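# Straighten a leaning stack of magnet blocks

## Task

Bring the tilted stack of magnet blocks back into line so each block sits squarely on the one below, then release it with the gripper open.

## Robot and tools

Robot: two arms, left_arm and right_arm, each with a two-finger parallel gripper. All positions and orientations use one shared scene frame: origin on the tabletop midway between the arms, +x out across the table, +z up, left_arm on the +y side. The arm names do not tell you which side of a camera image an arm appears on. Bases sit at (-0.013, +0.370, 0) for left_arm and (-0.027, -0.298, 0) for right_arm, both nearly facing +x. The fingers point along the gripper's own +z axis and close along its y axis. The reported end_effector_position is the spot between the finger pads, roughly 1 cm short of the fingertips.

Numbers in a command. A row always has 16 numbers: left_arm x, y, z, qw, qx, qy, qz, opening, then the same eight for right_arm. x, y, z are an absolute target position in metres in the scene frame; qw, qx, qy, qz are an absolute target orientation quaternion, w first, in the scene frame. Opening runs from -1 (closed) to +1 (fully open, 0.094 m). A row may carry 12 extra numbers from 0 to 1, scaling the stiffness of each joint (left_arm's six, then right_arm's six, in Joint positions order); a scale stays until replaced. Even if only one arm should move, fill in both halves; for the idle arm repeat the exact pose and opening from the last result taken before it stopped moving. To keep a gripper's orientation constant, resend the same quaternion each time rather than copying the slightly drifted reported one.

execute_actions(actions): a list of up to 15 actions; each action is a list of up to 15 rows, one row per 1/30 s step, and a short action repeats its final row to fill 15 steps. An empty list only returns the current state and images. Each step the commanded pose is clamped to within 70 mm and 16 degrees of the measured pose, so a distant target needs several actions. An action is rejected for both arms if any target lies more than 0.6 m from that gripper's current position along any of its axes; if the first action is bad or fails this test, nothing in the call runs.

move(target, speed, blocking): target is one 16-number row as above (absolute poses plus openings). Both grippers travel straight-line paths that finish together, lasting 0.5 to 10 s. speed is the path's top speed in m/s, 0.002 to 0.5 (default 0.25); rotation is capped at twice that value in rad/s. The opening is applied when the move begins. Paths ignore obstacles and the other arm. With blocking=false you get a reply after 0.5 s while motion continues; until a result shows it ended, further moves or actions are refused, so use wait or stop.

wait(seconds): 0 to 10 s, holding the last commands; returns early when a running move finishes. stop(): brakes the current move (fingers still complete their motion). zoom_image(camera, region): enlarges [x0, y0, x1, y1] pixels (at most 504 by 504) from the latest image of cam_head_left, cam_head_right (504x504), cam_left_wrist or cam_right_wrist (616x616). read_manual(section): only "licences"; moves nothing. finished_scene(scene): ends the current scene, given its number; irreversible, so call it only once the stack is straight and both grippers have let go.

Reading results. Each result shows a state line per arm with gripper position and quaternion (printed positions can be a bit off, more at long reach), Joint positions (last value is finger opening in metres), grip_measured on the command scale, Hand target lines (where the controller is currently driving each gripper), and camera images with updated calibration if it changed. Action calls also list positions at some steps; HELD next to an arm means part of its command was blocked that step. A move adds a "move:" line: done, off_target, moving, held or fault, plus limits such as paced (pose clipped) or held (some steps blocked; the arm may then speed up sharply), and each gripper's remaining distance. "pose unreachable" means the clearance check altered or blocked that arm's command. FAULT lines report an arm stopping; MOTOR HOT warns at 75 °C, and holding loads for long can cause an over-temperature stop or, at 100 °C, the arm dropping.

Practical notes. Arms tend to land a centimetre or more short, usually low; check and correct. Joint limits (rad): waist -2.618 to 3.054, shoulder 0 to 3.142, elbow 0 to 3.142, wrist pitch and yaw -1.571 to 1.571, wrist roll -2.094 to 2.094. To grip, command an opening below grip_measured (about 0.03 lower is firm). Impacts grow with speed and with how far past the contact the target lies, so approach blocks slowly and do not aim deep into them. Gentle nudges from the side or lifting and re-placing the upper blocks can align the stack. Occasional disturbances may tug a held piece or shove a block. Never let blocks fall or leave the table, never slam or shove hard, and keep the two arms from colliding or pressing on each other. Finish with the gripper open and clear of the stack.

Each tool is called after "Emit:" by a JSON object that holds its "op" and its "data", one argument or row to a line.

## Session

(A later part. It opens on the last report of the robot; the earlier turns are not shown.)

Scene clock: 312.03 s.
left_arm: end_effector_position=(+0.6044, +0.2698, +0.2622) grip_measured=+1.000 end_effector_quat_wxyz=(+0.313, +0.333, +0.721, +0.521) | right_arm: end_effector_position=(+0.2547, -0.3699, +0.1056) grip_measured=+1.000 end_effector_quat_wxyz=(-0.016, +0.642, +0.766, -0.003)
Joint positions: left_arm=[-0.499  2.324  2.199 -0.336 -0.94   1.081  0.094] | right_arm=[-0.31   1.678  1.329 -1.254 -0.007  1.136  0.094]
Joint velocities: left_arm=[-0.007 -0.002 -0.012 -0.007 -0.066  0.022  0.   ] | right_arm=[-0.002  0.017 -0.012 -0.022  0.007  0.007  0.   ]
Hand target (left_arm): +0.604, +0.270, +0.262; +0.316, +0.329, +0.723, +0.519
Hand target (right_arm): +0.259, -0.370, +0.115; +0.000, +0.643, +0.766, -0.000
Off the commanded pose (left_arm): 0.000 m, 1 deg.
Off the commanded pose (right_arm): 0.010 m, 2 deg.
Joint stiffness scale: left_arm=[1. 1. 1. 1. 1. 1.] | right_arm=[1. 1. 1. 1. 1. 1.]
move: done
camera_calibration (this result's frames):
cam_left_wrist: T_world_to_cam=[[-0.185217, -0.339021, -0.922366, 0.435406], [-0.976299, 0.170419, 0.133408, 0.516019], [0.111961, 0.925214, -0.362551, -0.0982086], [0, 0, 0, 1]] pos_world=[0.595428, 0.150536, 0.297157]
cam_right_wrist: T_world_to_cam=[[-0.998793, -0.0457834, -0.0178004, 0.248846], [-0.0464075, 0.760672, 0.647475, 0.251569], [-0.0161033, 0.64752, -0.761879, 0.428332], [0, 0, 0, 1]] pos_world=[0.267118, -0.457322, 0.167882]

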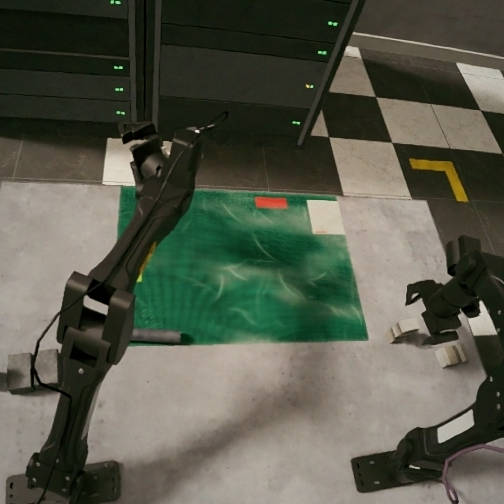

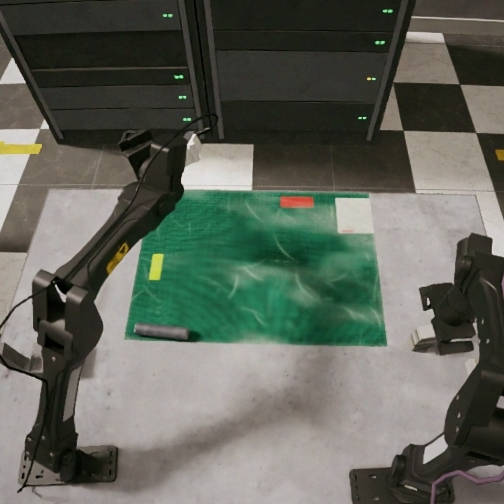

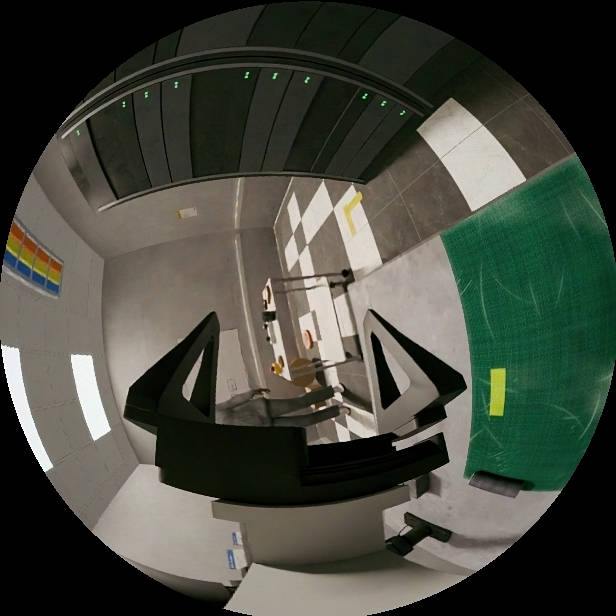

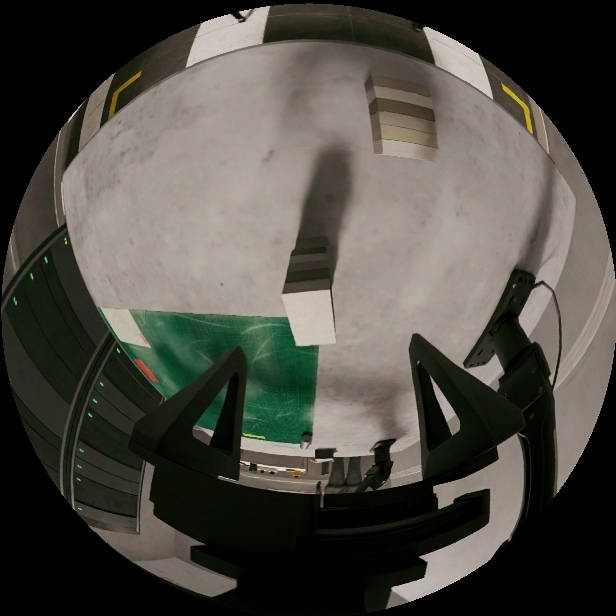

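Descend approaching from −x.

Emit:
{"op": "move", "data": {
  "target": [0.6044,0.2698,0.2622,0.316,0.329,0.723,0.519,1,0.2590,-0.3705,0.035,0,0.643,0.766,0,1],
  "speed": 0.1
}}

Scene clock: 315.10 s.
left_arm: end_effector_position=(+0.6044, +0.2698, +0.2622) grip_measured=+1.000 end_effector_quat_wxyz=(+0.313, +0.333, +0.721, +0.521) | right_arm: end_effector_position=(+0.2562, -0.3702, +0.0353) grip_measured=+1.000 end_effector_quat_wxyz=(-0.005, +0.643, +0.765, +0.002)
Joint positions: left_arm=[-0.499  2.324  2.199 -0.336 -0.94   1.082  0.094] | right_arm=[-0.31   1.728  1.099 -0.95  -0.008  1.14   0.094]
Joint velocities: left_arm=[-0.007 -0.037 -0.002 -0.051 -0.066 -0.007  0.   ] | right_arm=[ 0.002  0.007 -0.002 -0.007  0.022 -0.051  0.   ]
Hand target (left_arm): +0.604, +0.270, +0.262; +0.316, +0.329, +0.723, +0.519
Hand target (right_arm): +0.258, -0.370, +0.035; +0.000, +0.643, +0.766, -0.000
Off the commanded pose (left_arm): 0.000 m, 1 deg.
Off the commanded pose (right_arm): 0.003 m, 1 deg.
Joint stiffness scale: left_arm=[1. 1. 1. 1. 1. 1.] | right_arm=[1. 1. 1. 1. 1. 1.]
move: done
camera_calibration (this result's frames):
cam_left_wrist: T_world_to_cam=[[-0.185442, -0.338722, -0.922431, 0.435478], [-0.976254, 0.170476, 0.133662, 0.51591], [0.111979, 0.925314, -0.362292, -0.0983138], [0, 0, 0, 1]] pos_world=[0.595424, 0.150526, 0.297122]
cam_right_wrist: T_world_to_cam=[[-0.998307, -0.0425072, -0.0397105, 0.250907], [-0.0580897, 0.764421, 0.642095, 0.301956], [0.00306187, 0.643315, -0.765596, 0.368678], [0, 0, 0, 1]] pos_world=[0.266893, -0.457332, 0.0983371]

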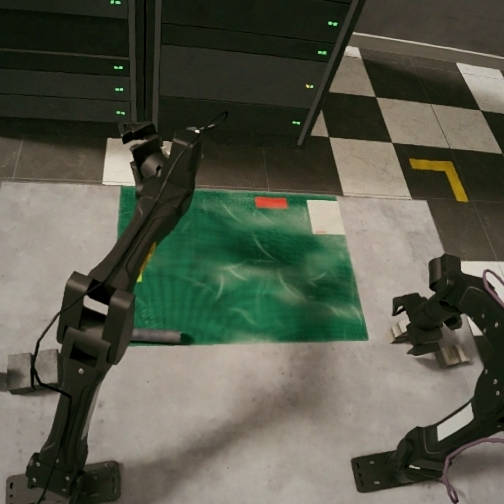

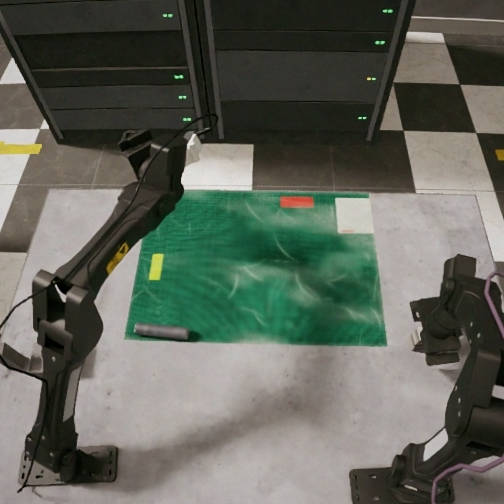

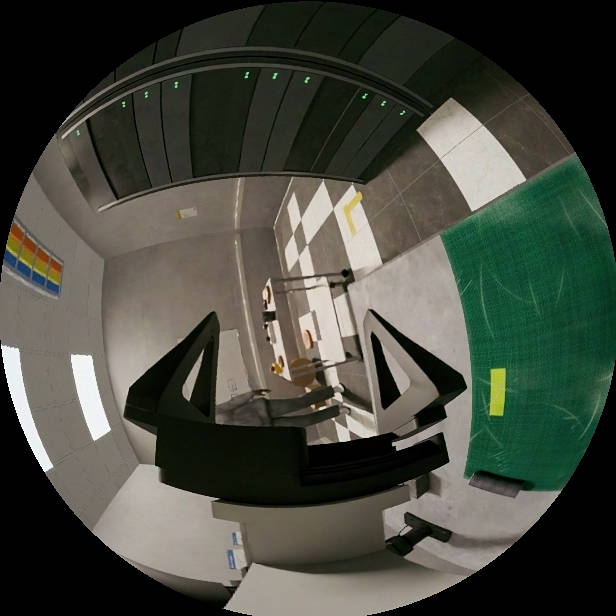

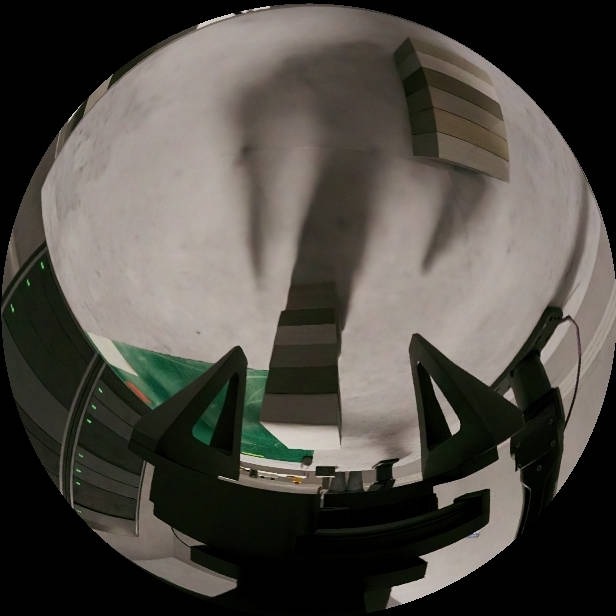

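Emit:
{"op": "execute_actions", "data": {
  "actions": [
    [[0.6044,0.2698,0.2622,0.316,0.329,0.723,0.519,1,0.2603,-0.3705,0.035,0,0.643,0.766,0,1]],
    [[0.6044,0.2698,0.2622,0.316,0.329,0.723,0.519,1,0.2603,-0.3705,0.035,0,0.643,0.766,0,1]]
  ]
}}

Scene clock: 319.23 s.
left_arm: end_effector_position=(+0.6044, +0.2698, +0.2622) grip_measured=+1.000 end_effector_quat_wxyz=(+0.313, +0.333, +0.721, +0.521) | right_arm: end_effector_position=(+0.2566, -0.3703, +0.0353) grip_measured=+1.000 end_effector_quat_wxyz=(-0.005, +0.644, +0.765, +0.002)
Joint positions: left_arm=[-0.499  2.324  2.199 -0.336 -0.94   1.082  0.094] | right_arm=[-0.31   1.728  1.099 -0.948 -0.008  1.14   0.094]
Joint velocities: left_arm=[ 0.007 -0.012 -0.007 -0.022  0.037 -0.066  0.   ] | right_arm=[-0.002 -0.002 -0.017 -0.051  0.007 -0.022  0.   ]
Hand target (left_arm): +0.604, +0.270, +0.262; +0.316, +0.329, +0.723, +0.519
Hand target (right_arm): +0.260, -0.371, +0.035; +0.000, +0.643, +0.766, -0.000
Off the commanded pose (left_arm): 0.000 m, 1 deg.
Off the commanded pose (right_arm): 0.004 m, 1 deg.
Joint stiffness scale: left_arm=[1. 1. 1. 1. 1. 1.] | right_arm=[1. 1. 1. 1. 1. 1.]
Step readings (end_effector_position; steps 1 to 15: 1st action; 16 to 30: 2nd action):
0: left_arm (+0.6044, +0.2698, +0.2622) | right_arm (+0.2566, -0.3703, +0.0353)
1: left_arm (+0.6044, +0.2698, +0.2622) | right_arm (+0.2566, -0.3703, +0.0353)
2: left_arm (+0.6044, +0.2698, +0.2622) | right_arm (+0.2566, -0.3703, +0.0353)
4: left_arm (+0.6044, +0.2698, +0.2622) | right_arm (+0.2566, -0.3703, +0.0353)
8: left_arm (+0.6044, +0.2698, +0.2622) | right_arm (+0.2566, -0.3703, +0.0353)
15: left_arm (+0.6044, +0.2698, +0.2622) | right_arm (+0.2566, -0.3703, +0.0353)
16: left_arm (+0.6044, +0.2698, +0.2622) | right_arm (+0.2566, -0.3703, +0.0353)
17: left_arm (+0.6044, +0.2698, +0.2622) | right_arm (+0.2566, -0.3703, +0.0353)
19: left_arm (+0.6044, +0.2698, +0.2622) | right_arm (+0.2566, -0.3703, +0.0353)
23: left_arm (+0.6044, +0.2698, +0.2622) | right_arm (+0.2566, -0.3703, +0.0353)
30: end_effector_position above
camera_calibration (this result's frames):
cam_left_wrist: T_world_to_cam=[[-0.185442, -0.338722, -0.922431, 0.435478], [-0.976254, 0.170476, 0.133662, 0.51591], [0.111979, 0.925314, -0.362292, -0.0983138], [0, 0, 0, 1]] pos_world=[0.595424, 0.150526, 0.297122]
cam_right_wrist: T_world_to_cam=[[-0.998279, -0.0417615, -0.0411598, 0.251589], [-0.0584489, 0.764718, 0.641709, 0.302269], [0.00467687, 0.64301, -0.765843, 0.368218], [0, 0, 0, 1]] pos_world=[0.267101, -0.457412, 0.0983838]

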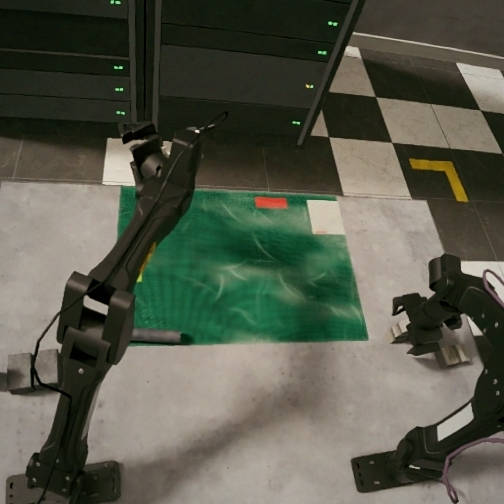

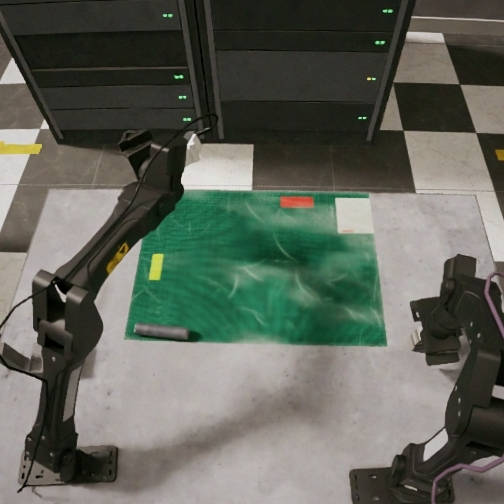

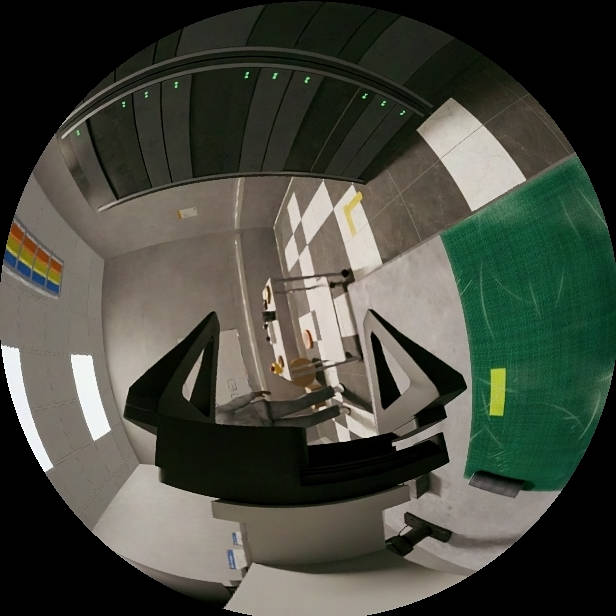

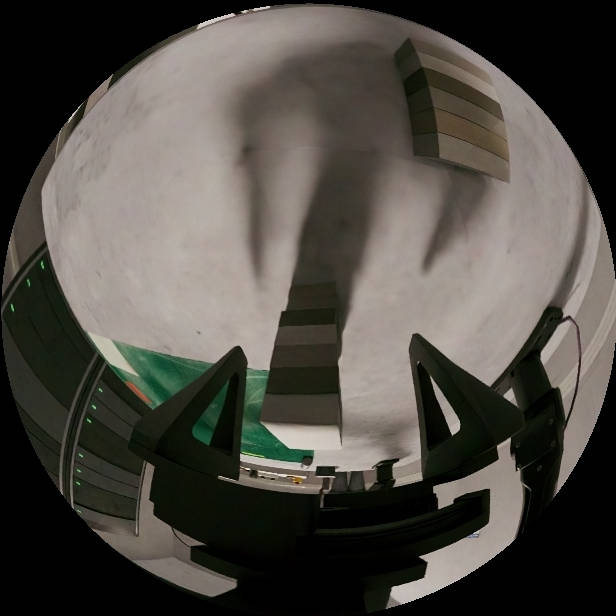

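Emit:
{"op": "execute_actions", "data": {
  "actions": [
    [[0.6044,0.2698,0.2622,0.316,0.329,0.723,0.519,1,0.267,-0.3705,0.035,0,0.643,0.766,0,1],[0.6044,0.2698,0.2622,0.316,0.329,0.723,0.519,1,0.267,-0.3705,0.035,0,0.643,0.766,0,1],[0.6044,0.2698,0.2622,0.316,0.329,0.723,0.519,1,0.267,-0.3705,0.035,0,0.643,0.766,0,1],[0.6044,0.2698,0.2622,0.316,0.329,0.723,0.519,1,0.267,-0.3705,0.035,0,0.643,0.766,0,1],[0.6044,0.2698,0.2622,0.316,0.329,0.723,0.519,1,0.267,-0.3705,0.035,0,0.643,0.766,0,1],[0.6044,0.2698,0.2622,0.316,0.329,0.723,0.519,1,0.267,-0.3705,0.035,0,0.643,0.766,0,1],[0.6044,0.2698,0.2622,0.316,0.329,0.723,0.519,1,0.2603,-0.3705,0.035,0,0.643,0.766,0,1]],
    [[0.6044,0.2698,0.2622,0.316,0.329,0.723,0.519,1,0.2603,-0.3705,0.035,0,0.643,0.766,0,1]]
  ]
}}

Scene clock: 330.40 s.
left_arm: end_effector_position=(+0.6044, +0.2698, +0.2622) grip_measured=+1.000 end_effector_quat_wxyz=(+0.313, +0.333, +0.721, +0.521) | right_arm: end_effector_position=(+0.2574, -0.3706, +0.0292) grip_measured=+1.000 end_effector_quat_wxyz=(-0.013, +0.645, +0.764, -0.002)
Joint positions: left_arm=[-0.499  2.324  2.199 -0.336 -0.94   1.082  0.094] | right_arm=[-0.31   1.757  1.107 -0.946 -0.008  1.144  0.094]
Joint velocities: left_arm=[ 0.002 -0.012 -0.002 -0.007 -0.007  0.007  0.   ] | right_arm=[ 0.012 -0.007 -0.017 -0.022 -0.037 -0.081  0.   ]
Hand target (left_arm): +0.604, +0.270, +0.262; +0.316, +0.329, +0.723, +0.519
Hand target (right_arm): +0.260, -0.371, +0.035; +0.000, +0.643, +0.766, -0.000
Off the commanded pose (left_arm): 0.000 m, 1 deg.
Off the commanded pose (right_arm): 0.007 m, 2 deg.
Joint stiffness scale: left_arm=[1. 1. 1. 1. 1. 1.] | right_arm=[1. 1. 1. 1. 1. 1.]
Step readings (end_effector_position; steps 1 to 15: 1st action; 16 to 30: 2nd action):
0: left_arm (+0.6044, +0.2698, +0.2622) | right_arm (+0.2566, -0.3703, +0.0353)
1: left_arm (+0.6044, +0.2698, +0.2622) | right_arm (+0.2566, -0.3703, +0.0349)
2: left_arm (+0.6044, +0.2698, +0.2622) | right_arm (+0.2571, -0.3705, +0.0341)
4: left_arm (+0.6044, +0.2698, +0.2622) | right_arm (+0.2574, -0.3706, +0.0314)
8: left_arm (+0.6044, +0.2698, +0.2622) | right_arm (+0.2570, -0.3705, +0.0292)
15: left_arm (+0.6044, +0.2698, +0.2622) | right_arm (+0.2574, -0.3706, +0.0292)
16: left_arm (+0.6044, +0.2698, +0.2622) | right_arm (+0.2574, -0.3706, +0.0292)
17: left_arm (+0.6044, +0.2698, +0.2622) | right_arm (+0.2574, -0.3706, +0.0292)
19: left_arm (+0.6044, +0.2698, +0.2622) | right_arm (+0.2574, -0.3706, +0.0292)
23: left_arm (+0.6044, +0.2698, +0.2622) | right_arm (+0.2574, -0.3706, +0.0292)
30: end_effector_position above
camera_calibration (this result's frames):
cam_left_wrist: T_world_to_cam=[[-0.185442, -0.338722, -0.922431, 0.435478], [-0.976254, 0.170476, 0.133662, 0.51591], [0.111979, 0.925314, -0.362292, -0.0983138], [0, 0, 0, 1]] pos_world=[0.595424, 0.150526, 0.297122]
cam_right_wrist: T_world_to_cam=[[-0.999015, -0.0378003, -0.0232554, 0.253271], [-0.0438708, 0.761873, 0.646239, 0.301458], [-0.00671038, 0.646622, -0.762781, 0.367857], [0, 0, 0, 1]] pos_world=[0.268715, -0.457964, 0.09167]

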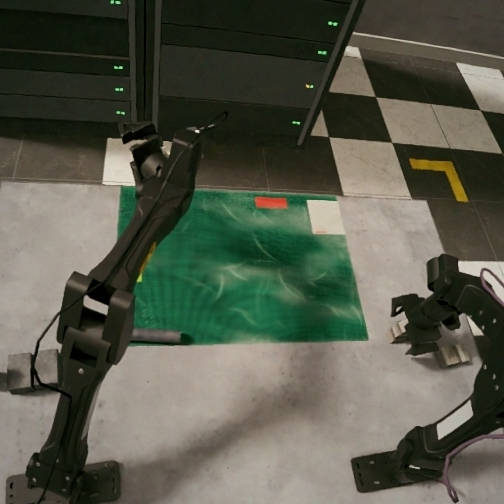

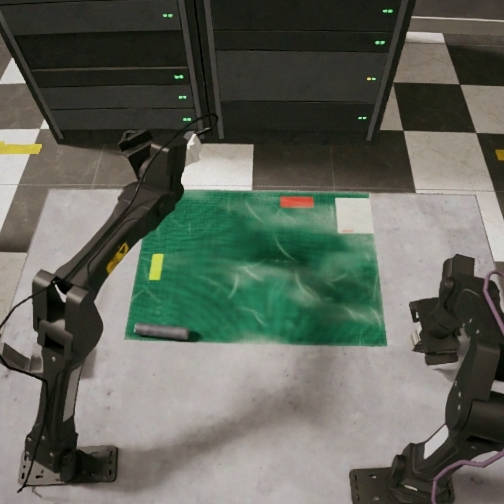

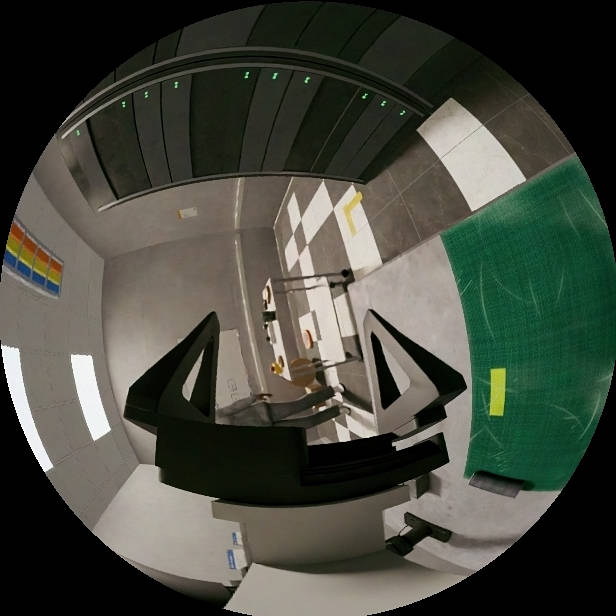

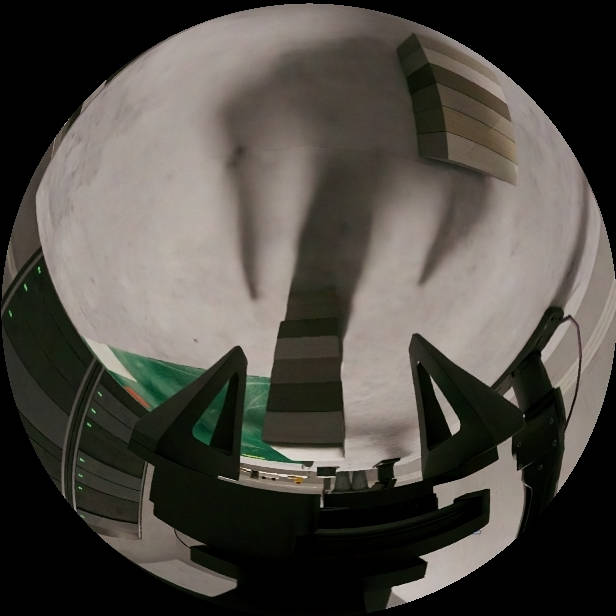

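Emit:
{"op": "move", "data": {
  "target": [0.6044,0.2698,0.2622,0.316,0.329,0.723,0.519,1,0.2632,-0.3705,0.10,0,0.643,0.766,0,1],
  "speed": 0.2
}}

Emit:
{"op": "move", "data": {
  "target": [0.6044,0.2698,0.2622,0.316,0.329,0.723,0.519,1,0.2632,-0.3705,0.035,0,0.643,0.766,0,1],
  "speed": 0.1
}}

Scene clock: 336.37 s.
left_arm: end_effector_position=(+0.6044, +0.2698, +0.2622) grip_measured=+1.000 end_effector_quat_wxyz=(+0.313, +0.333, +0.721, +0.521) | right_arm: end_effector_position=(+0.2603, -0.3712, +0.0901) grip_measured=+1.000 end_effector_quat_wxyz=(-0.013, +0.645, +0.764, -0.002)
Joint positions: left_arm=[-0.499  2.324  2.199 -0.336 -0.94   1.082  0.094] | right_arm=[-0.31   1.701  1.294 -1.189 -0.008  1.144  0.094]
Joint velocities: left_arm=[-0.002  0.007 -0.002 -0.037 -0.007 -0.066  0.   ] | right_arm=[-0.012 -0.022 -0.027  0.037 -0.11  -0.007  0.   ]
Hand target (left_arm): +0.604, +0.270, +0.262; +0.316, +0.329, +0.723, +0.519
Hand target (right_arm): +0.264, -0.371, +0.099; -0.000, +0.643, +0.766, -0.000
Off the commanded pose (left_arm): 0.000 m, 1 deg.
Off the commanded pose (right_arm): 0.010 m, 2 deg.
Joint stiffness scale: left_arm=[1. 1. 1. 1. 1. 1.] | right_arm=[1. 1. 1. 1. 1. 1.]
move: done
camera_calibration (this result's frames):
cam_left_wrist: T_world_to_cam=[[-0.185442, -0.338722, -0.922431, 0.435478], [-0.976254, 0.170476, 0.133662, 0.51591], [0.111979, 0.925314, -0.362292, -0.0983138], [0, 0, 0, 1]] pos_world=[0.595424, 0.150526, 0.297122]
cam_right_wrist: T_world_to_cam=[[-0.999002, -0.037766, -0.0238426, 0.25763], [-0.0442204, 0.76146, 0.646701, 0.262582], [-0.00626813, 0.64711, -0.76237, 0.41479], [0, 0, 0, 1]] pos_world=[0.271584, -0.458631, 0.152554]

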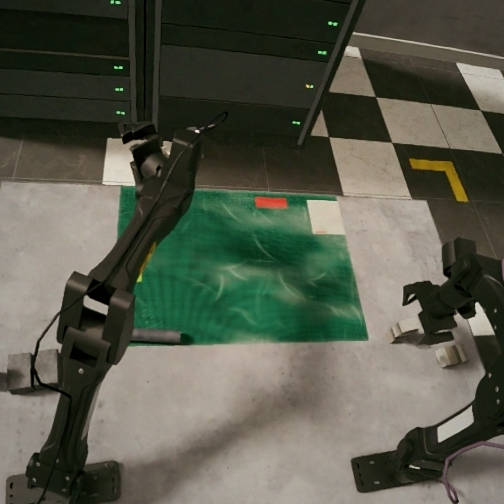

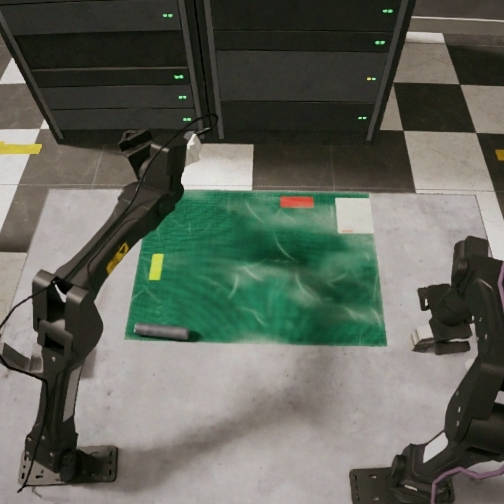

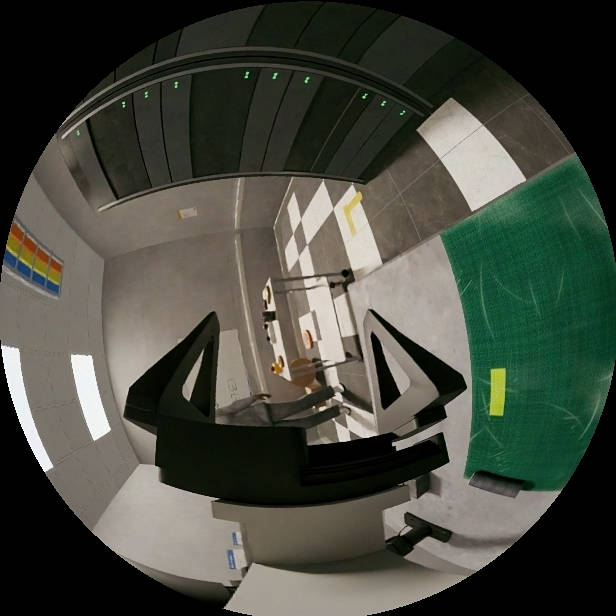

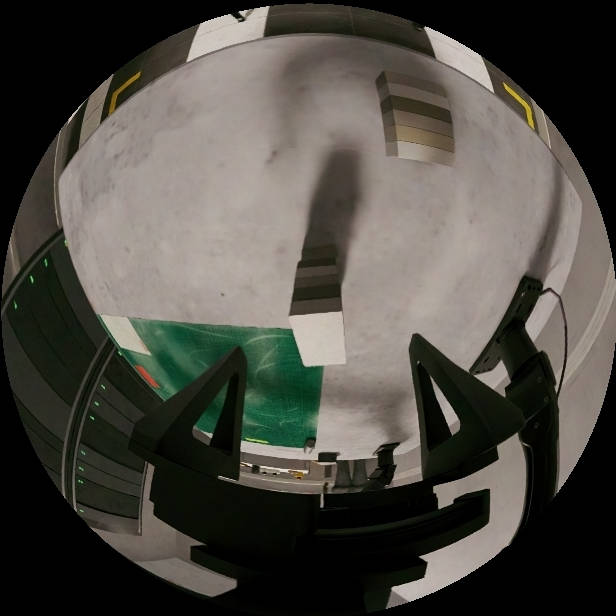

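Scene clock: 337.50 s.
left_arm: end_effector_position=(+0.6044, +0.2698, +0.2622) grip_measured=+1.000 end_effector_quat_wxyz=(+0.313, +0.333, +0.721, +0.521) | right_arm: end_effector_position=(+0.2606, -0.3712, +0.0353) grip_measured=+1.000 end_effector_quat_wxyz=(-0.005, +0.645, +0.764, +0.002)
Joint positions: left_arm=[-0.499  2.324  2.199 -0.336 -0.94   1.082  0.094] | right_arm=[-0.31   1.744  1.117 -0.953 -0.009  1.144  0.094]
Joint velocities: left_arm=[-0.002 -0.007 -0.007  0.051 -0.066 -0.081  0.   ] | right_arm=[ 0.007 -0.017  0.002 -0.051  0.022 -0.007  0.   ]
Hand target (left_arm): +0.604, +0.270, +0.262; +0.316, +0.329, +0.723, +0.519
Hand target (right_arm): +0.262, -0.370, +0.035; +0.000, +0.643, +0.766, -0.000
Off the commanded pose (left_arm): 0.000 m, 1 deg.
Off the commanded pose (right_arm): 0.003 m, 1 deg.
Joint stiffness scale: left_arm=[1. 1. 1. 1. 1. 1.] | right_arm=[1. 1. 1. 1. 1. 1.]
move: done
camera_calibration (this result's frames):
cam_left_wrist: T_world_to_cam=[[-0.185666, -0.338423, -0.922496, 0.43555], [-0.976209, 0.170534, 0.133916, 0.515801], [0.111996, 0.925413, -0.362034, -0.098419], [0, 0, 0, 1]] pos_world=[0.595419, 0.150517, 0.297088]
cam_right_wrist: T_world_to_cam=[[-0.998466, -0.0378886, -0.0403648, 0.257003], [-0.05498, 0.764049, 0.642811, 0.301933], [0.0064855, 0.644045, -0.76496, 0.368653], [0, 0, 0, 1]] pos_world=[0.270818, -0.458383, 0.0982934]

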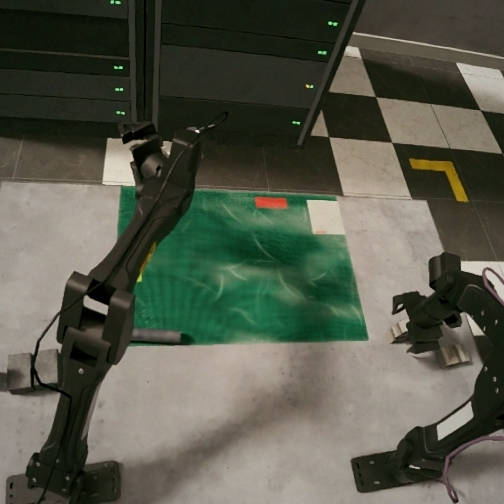

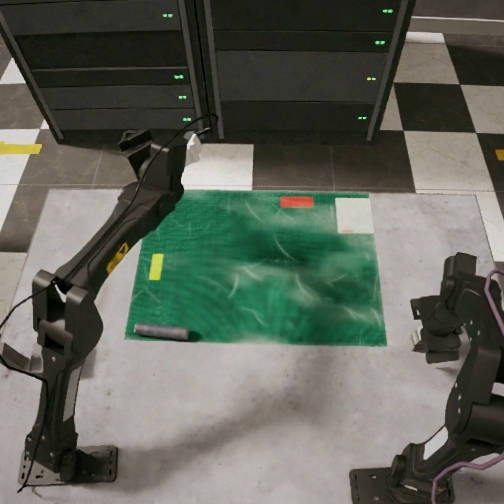

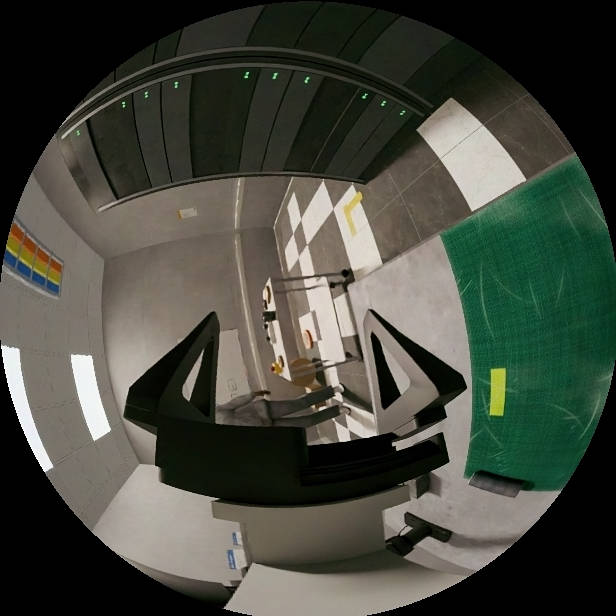

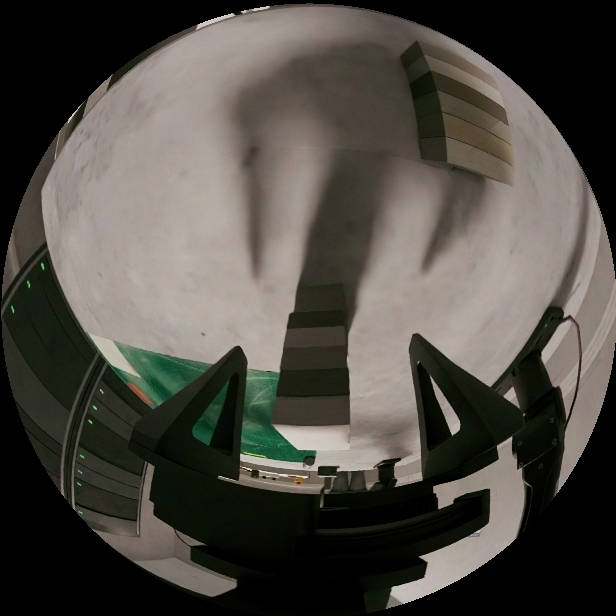

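Emit:
{"op": "execute_actions", "data": {
  "actions": [
    [[0.6044,0.2698,0.2622,0.316,0.329,0.723,0.519,1,0.2606,-0.3705,0.035,0,0.643,0.766,0,-0.2]],
    [[0.6044,0.2698,0.2622,0.316,0.329,0.723,0.519,1,0.2606,-0.3705,0.035,0,0.643,0.766,0,-0.7]],
    [[0.6044,0.2698,0.2622,0.316,0.329,0.723,0.519,1,0.2606,-0.3705,0.035,0,0.643,0.766,0,-0.7]]
  ]
}}

Scene clock: 342.27 s.
left_arm: end_effector_position=(+0.6044, +0.2698, +0.2622) grip_measured=+1.000 end_effector_quat_wxyz=(+0.313, +0.333, +0.721, +0.521) | right_arm: end_effector_position=(+0.2625, -0.3714, +0.0352) grip_measured=-0.455 end_effector_quat_wxyz=(-0.002, +0.645, +0.764, +0.005)
Joint positions: left_arm=[-0.499  2.324  2.199 -0.336 -0.94   1.082  0.094] | right_arm=[-0.31   1.744  1.117 -0.944 -0.01   1.145  0.026]
Joint velocities: left_arm=[ 0.012  0.012  0.007 -0.022  0.037  0.066  0.   ] | right_arm=[-0.007 -0.007 -0.002 -0.066 -0.022 -0.007 -0.001]
Hand target (left_arm): +0.604, +0.270, +0.262; +0.316, +0.329, +0.723, +0.519
Hand target (right_arm): +0.261, -0.371, +0.035; -0.000, +0.643, +0.766, -0.000
Off the commanded pose (left_arm): 0.000 m, 1 deg.
Off the commanded pose (right_arm): 0.002 m, 1 deg.
Joint stiffness scale: left_arm=[1. 1. 1. 1. 1. 1.] | right_arm=[1. 1. 1. 1. 1. 1.]
Step readings (end_effector_position; steps 1 to 15: 1st action; 16 to 30: 2nd action; 31 to 45: 3rd action):
0: left_arm (+0.6044, +0.2698, +0.2622) | right_arm (+0.2609, -0.3713, +0.0353)
1: left_arm (+0.6044, +0.2698, +0.2622) | right_arm (+0.2609, -0.3713, +0.0353)
2: left_arm (+0.6044, +0.2698, +0.2622) | right_arm (+0.2609, -0.3713, +0.0353)
4: left_arm (+0.6044, +0.2698, +0.2622) | right_arm (+0.2610, -0.3713, +0.0353)
8: left_arm (+0.6044, +0.2698, +0.2622) | right_arm (+0.2611, -0.3713, +0.0353)
15: left_arm (+0.6044, +0.2698, +0.2622) | right_arm (+0.2611, -0.3713, +0.0353)
16: left_arm (+0.6044, +0.2698, +0.2622) | right_arm (+0.2613, -0.3713, +0.0353)
17: left_arm (+0.6044, +0.2698, +0.2622) | right_arm (+0.2622, -0.3713, +0.0352)
19: left_arm (+0.6044, +0.2698, +0.2622) | right_arm (+0.2625, -0.3714, +0.0352)
23: left_arm (+0.6044, +0.2698, +0.2622) | right_arm (+0.2625, -0.3714, +0.0352)
30: left_arm (+0.6044, +0.2698, +0.2622) | right_arm (+0.2625, -0.3714, +0.0352)
31: left_arm (+0.6044, +0.2698, +0.2622) | right_arm (+0.2625, -0.3714, +0.0352)
32: left_arm (+0.6044, +0.2698, +0.2622) | right_arm (+0.2625, -0.3714, +0.0352)
34: left_arm (+0.6044, +0.2698, +0.2622) | right_arm (+0.2625, -0.3714, +0.0352)
38: left_arm (+0.6044, +0.2698, +0.2622) | right_arm (+0.2625, -0.3714, +0.0352)
45: end_effector_position above
camera_calibration (this result's frames):
cam_left_wrist: T_world_to_cam=[[-0.185666, -0.338423, -0.922496, 0.43555], [-0.976209, 0.170534, 0.133916, 0.515801], [0.111996, 0.925413, -0.362034, -0.098419], [0, 0, 0, 1]] pos_world=[0.595419, 0.150517, 0.297088]
cam_right_wrist: T_world_to_cam=[[-0.998134, -0.0371463, -0.048457, 0.25942], [-0.0596131, 0.76446, 0.641909, 0.303683], [0.0131988, 0.6436, -0.765248, 0.366802], [0, 0, 0, 1]] pos_world=[0.272199, -0.458591, 0.098328]

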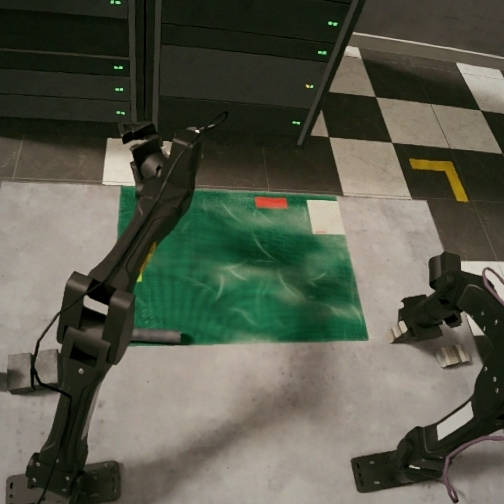

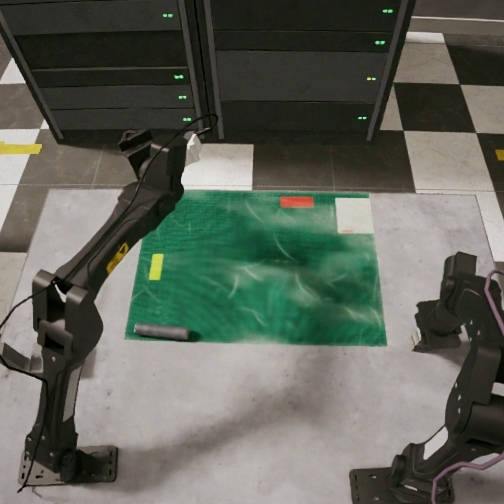

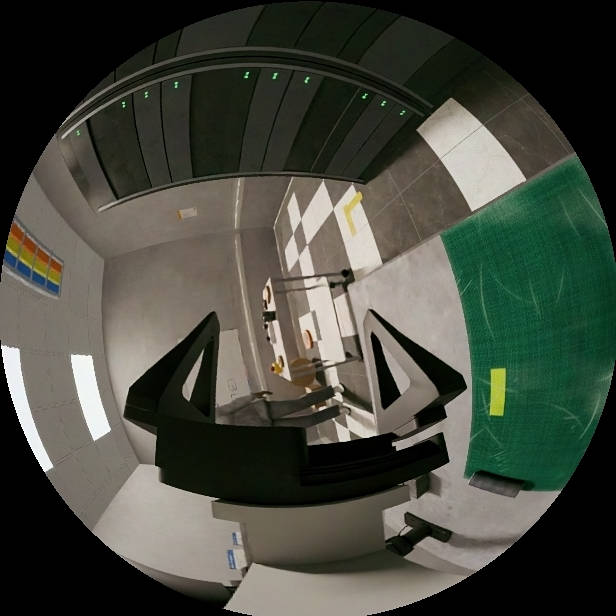

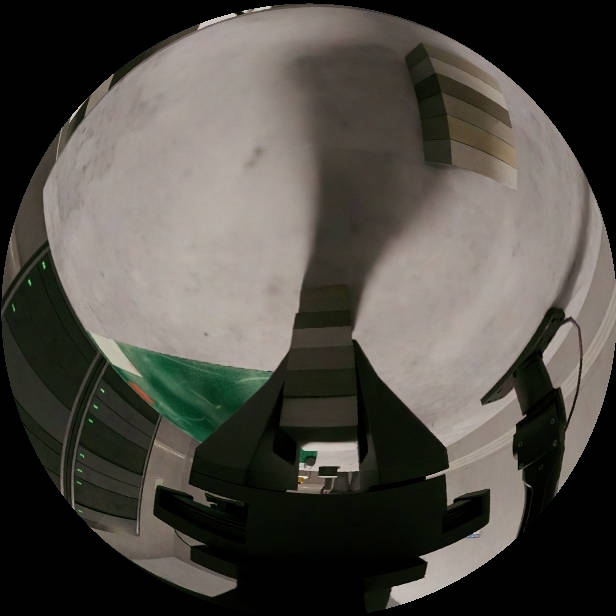

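Emit:
{"op": "zoom_image", "data": {
  "camera": "cam_right_wrist",
  "region": [240, 250, 420, 430]
}}

Region (240, 250, 420, 430) of cam_right_wrist's 616x616 image, scaled by 2.800, with more detail than that image has.

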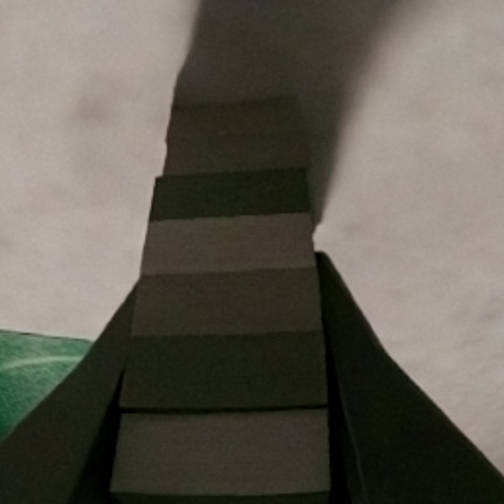

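Emit:
{"op": "execute_actions", "data": {
  "actions": [
    [[0.6044,0.2698,0.2622,0.316,0.329,0.723,0.519,1,0.2606,-0.3705,0.035,0,0.643,0.766,0,1]],
    [[0.6044,0.2698,0.2622,0.316,0.329,0.723,0.519,1,0.2606,-0.3705,0.035,0,0.643,0.766,0,1]]
  ]
}}

Emit:
{"op": "move", "data": {
  "target": [0.6044,0.2698,0.2622,0.316,0.329,0.723,0.519,1,0.2606,-0.3705,0.15,0,0.643,0.766,0,1],
  "speed": 0.2
}}

Scene clock: 351.67 s.
left_arm: end_effector_position=(+0.6044, +0.2698, +0.2622) grip_measured=+1.000 end_effector_quat_wxyz=(+0.313, +0.333, +0.721, +0.521) | right_arm: end_effector_position=(+0.2625, -0.3714, +0.0352) grip_measured=+1.000 end_effector_quat_wxyz=(-0.002, +0.645, +0.764, +0.005)
Joint positions: left_arm=[-0.499  2.324  2.199 -0.336 -0.94   1.082  0.094] | right_arm=[-0.31   1.744  1.117 -0.944 -0.01   1.145  0.094]
Joint velocities: left_arm=[-0.012  0.007 -0.012 -0.066 -0.022 -0.022  0.   ] | right_arm=[-0.002 -0.002 -0.027  0.081 -0.037 -0.051  0.   ]
Hand target (left_arm): +0.604, +0.270, +0.262; +0.316, +0.329, +0.723, +0.519
Hand target (right_arm): +0.261, -0.371, +0.035; -0.000, +0.643, +0.766, -0.000
Off the commanded pose (left_arm): 0.000 m, 1 deg.
Off the commanded pose (right_arm): 0.002 m, 1 deg.
Joint stiffness scale: left_arm=[1. 1. 1. 1. 1. 1.] | right_arm=[1. 1. 1. 1. 1. 1.]
Step readings (end_effector_position; steps 1 to 15: 1st action; 16 to 30: 2nd action):
0: left_arm (+0.6044, +0.2698, +0.2622) | right_arm (+0.2625, -0.3714, +0.0352)
1: left_arm (+0.6044, +0.2698, +0.2622) | right_arm (+0.2625, -0.3714, +0.0352)
2: left_arm (+0.6044, +0.2698, +0.2622) | right_arm (+0.2625, -0.3714, +0.0352)
4: left_arm (+0.6044, +0.2698, +0.2622) | right_arm (+0.2625, -0.3714, +0.0352)
8: left_arm (+0.6044, +0.2698, +0.2622) | right_arm (+0.2625, -0.3714, +0.0352)
15: left_arm (+0.6044, +0.2698, +0.2622) | right_arm (+0.2625, -0.3714, +0.0352)
16: left_arm (+0.6044, +0.2698, +0.2622) | right_arm (+0.2625, -0.3714, +0.0352)
17: left_arm (+0.6044, +0.2698, +0.2622) | right_arm (+0.2625, -0.3714, +0.0352)
19: left_arm (+0.6044, +0.2698, +0.2622) | right_arm (+0.2625, -0.3714, +0.0352)
23: left_arm (+0.6044, +0.2698, +0.2622) | right_arm (+0.2625, -0.3714, +0.0352)
30: end_effector_position above
camera_calibration (this result's frames):
cam_left_wrist: T_world_to_cam=[[-0.185666, -0.338423, -0.922496, 0.43555], [-0.976209, 0.170534, 0.133916, 0.515801], [0.111996, 0.925413, -0.362034, -0.098419], [0, 0, 0, 1]] pos_world=[0.595419, 0.150517, 0.297088]
cam_right_wrist: T_world_to_cam=[[-0.998134, -0.0371463, -0.048457, 0.25942], [-0.0596131, 0.76446, 0.641909, 0.303683], [0.0131988, 0.6436, -0.765248, 0.366802], [0, 0, 0, 1]] pos_world=[0.272199, -0.458591, 0.098328]

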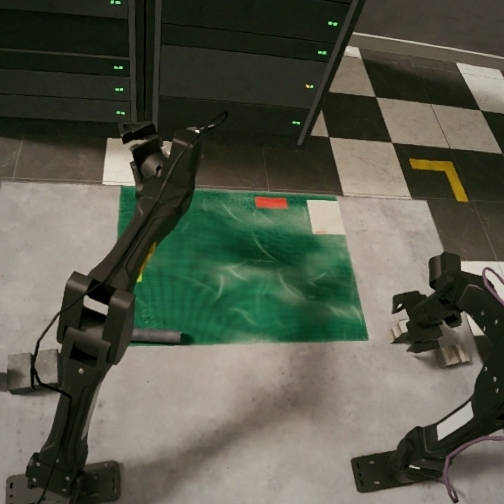

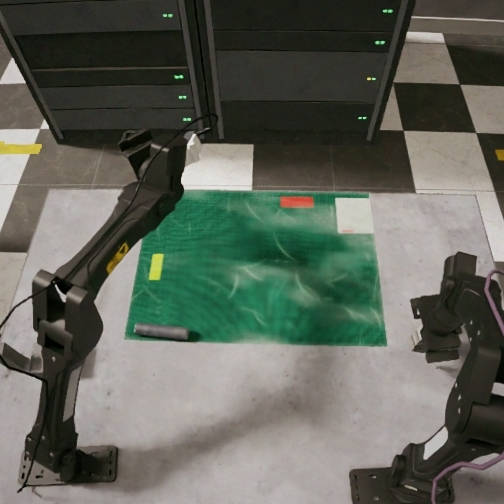

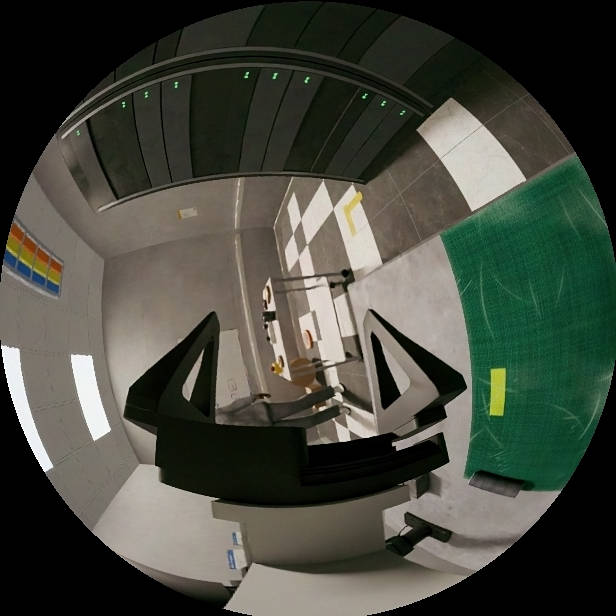

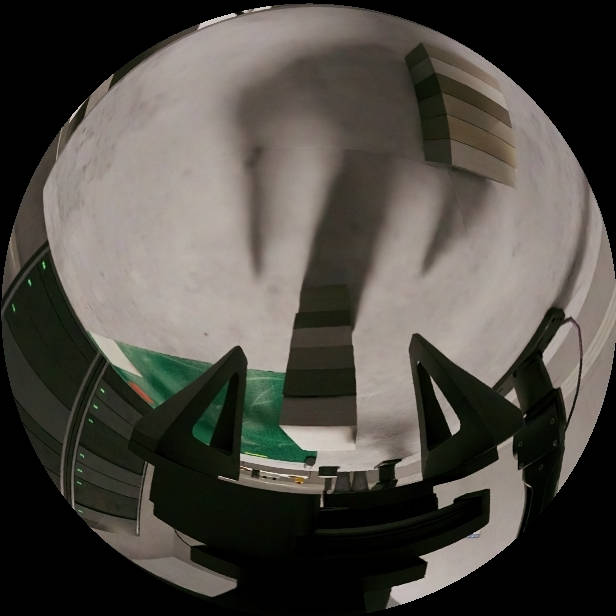

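Scene clock: 352.93 s.
left_arm: end_effector_position=(+0.6044, +0.2698, +0.2622) grip_measured=+1.000 end_effector_quat_wxyz=(+0.313, +0.333, +0.721, +0.521) | right_arm: end_effector_position=(+0.2599, -0.3706, +0.1393) grip_measured=+1.000 end_effector_quat_wxyz=(-0.015, +0.645, +0.764, -0.001)
Joint positions: left_arm=[-0.499  2.324  2.199 -0.336 -0.94   1.082  0.094] | right_arm=[-0.31   1.69   1.477 -1.387 -0.011  1.145  0.094]
Joint velocities: left_arm=[-0.027 -0.022 -0.007 -0.007 -0.066  0.022  0.   ] | right_arm=[ 0.002 -0.012 -0.002 -0.051 -0.095 -0.037  0.   ]
Hand target (left_arm): +0.604, +0.270, +0.262; +0.316, +0.329, +0.723, +0.519
Hand target (right_arm): +0.263, -0.371, +0.150; -0.000, +0.643, +0.766, -0.000
Off the commanded pose (left_arm): 0.000 m, 1 deg.
Off the commanded pose (right_arm): 0.011 m, 2 deg.
Joint stiffness scale: left_arm=[1. 1. 1. 1. 1. 1.] | right_arm=[1. 1. 1. 1. 1. 1.]
move: off_target (right_arm)
camera_calibration (this result's frames):
cam_left_wrist: T_world_to_cam=[[-0.185666, -0.338423, -0.922496, 0.43555], [-0.976209, 0.170534, 0.133916, 0.515801], [0.111996, 0.925413, -0.362034, -0.098419], [0, 0, 0, 1]] pos_world=[0.595419, 0.150517, 0.297088]
cam_right_wrist: T_world_to_cam=[[-0.999101, -0.0368528, -0.0209583, 0.258395], [-0.041629, 0.759204, 0.64952, 0.228398], [-0.008025, 0.649809, -0.760055, 0.453035], [0, 0, 0, 1]] pos_world=[0.271306, -0.458265, 0.201398]

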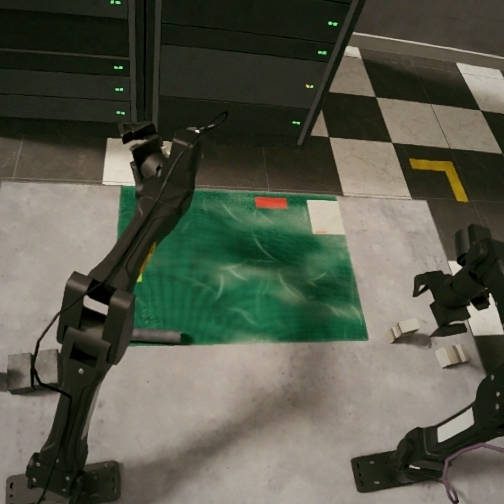

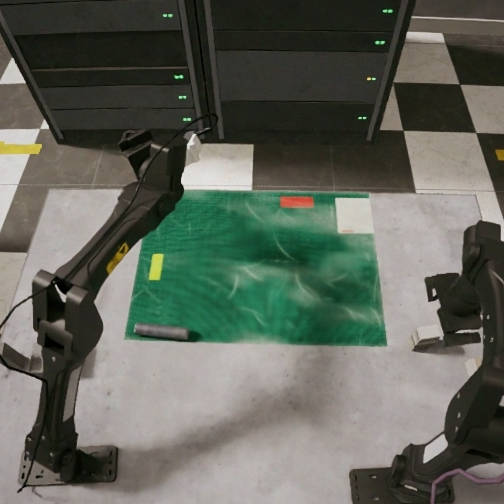

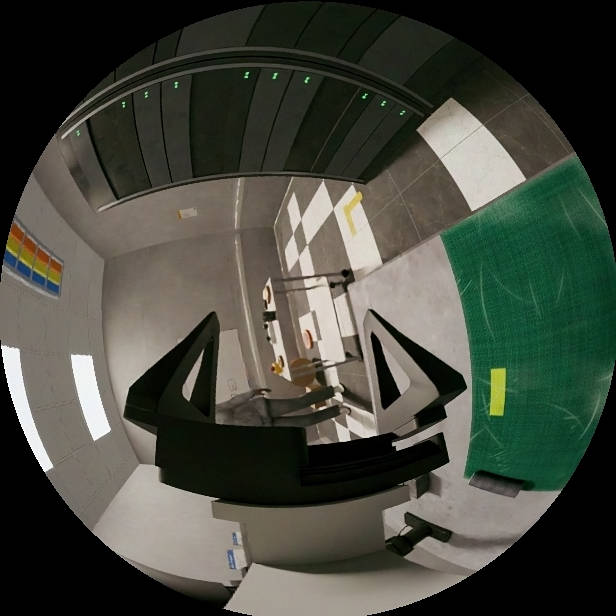

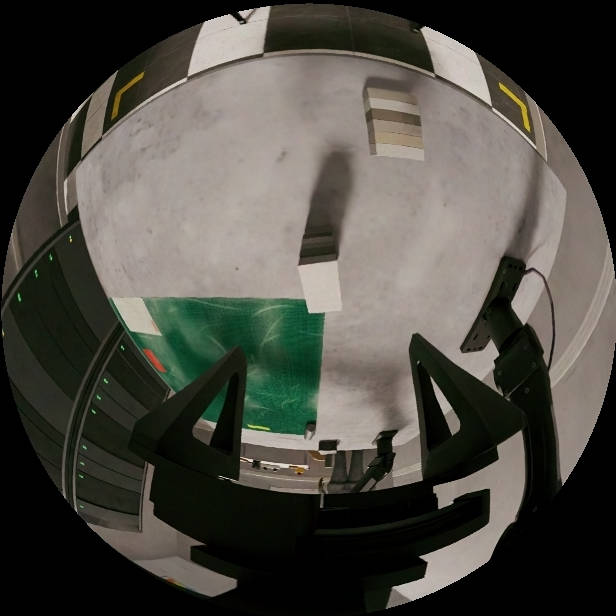

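The stack looks straight from this side. I'll check it against the head camera too.

Emit:
{"op": "zoom_image", "data": {
  "camera": "cam_head_left",
  "region": [360, 290, 480, 380]
}}

Region (360, 290, 480, 380) of cam_head_left's 504x504 image, scaled by 4.200, with more detail than that image has; it fills the top 378 rows of this view, and the rest is white.

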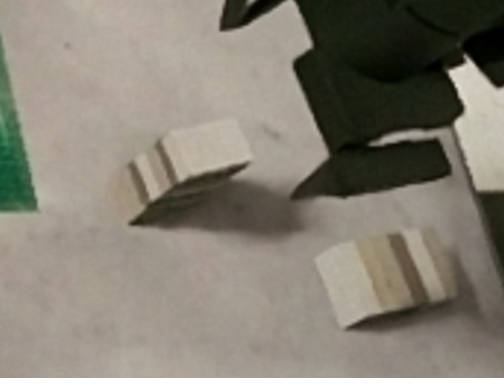

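The stack is upright and flush, the gripper is open, and the arm is raised clear.

Emit:
{"op": "finished_scene", "data": {
  "scene": 2
}}

The scene is finished: the task was done.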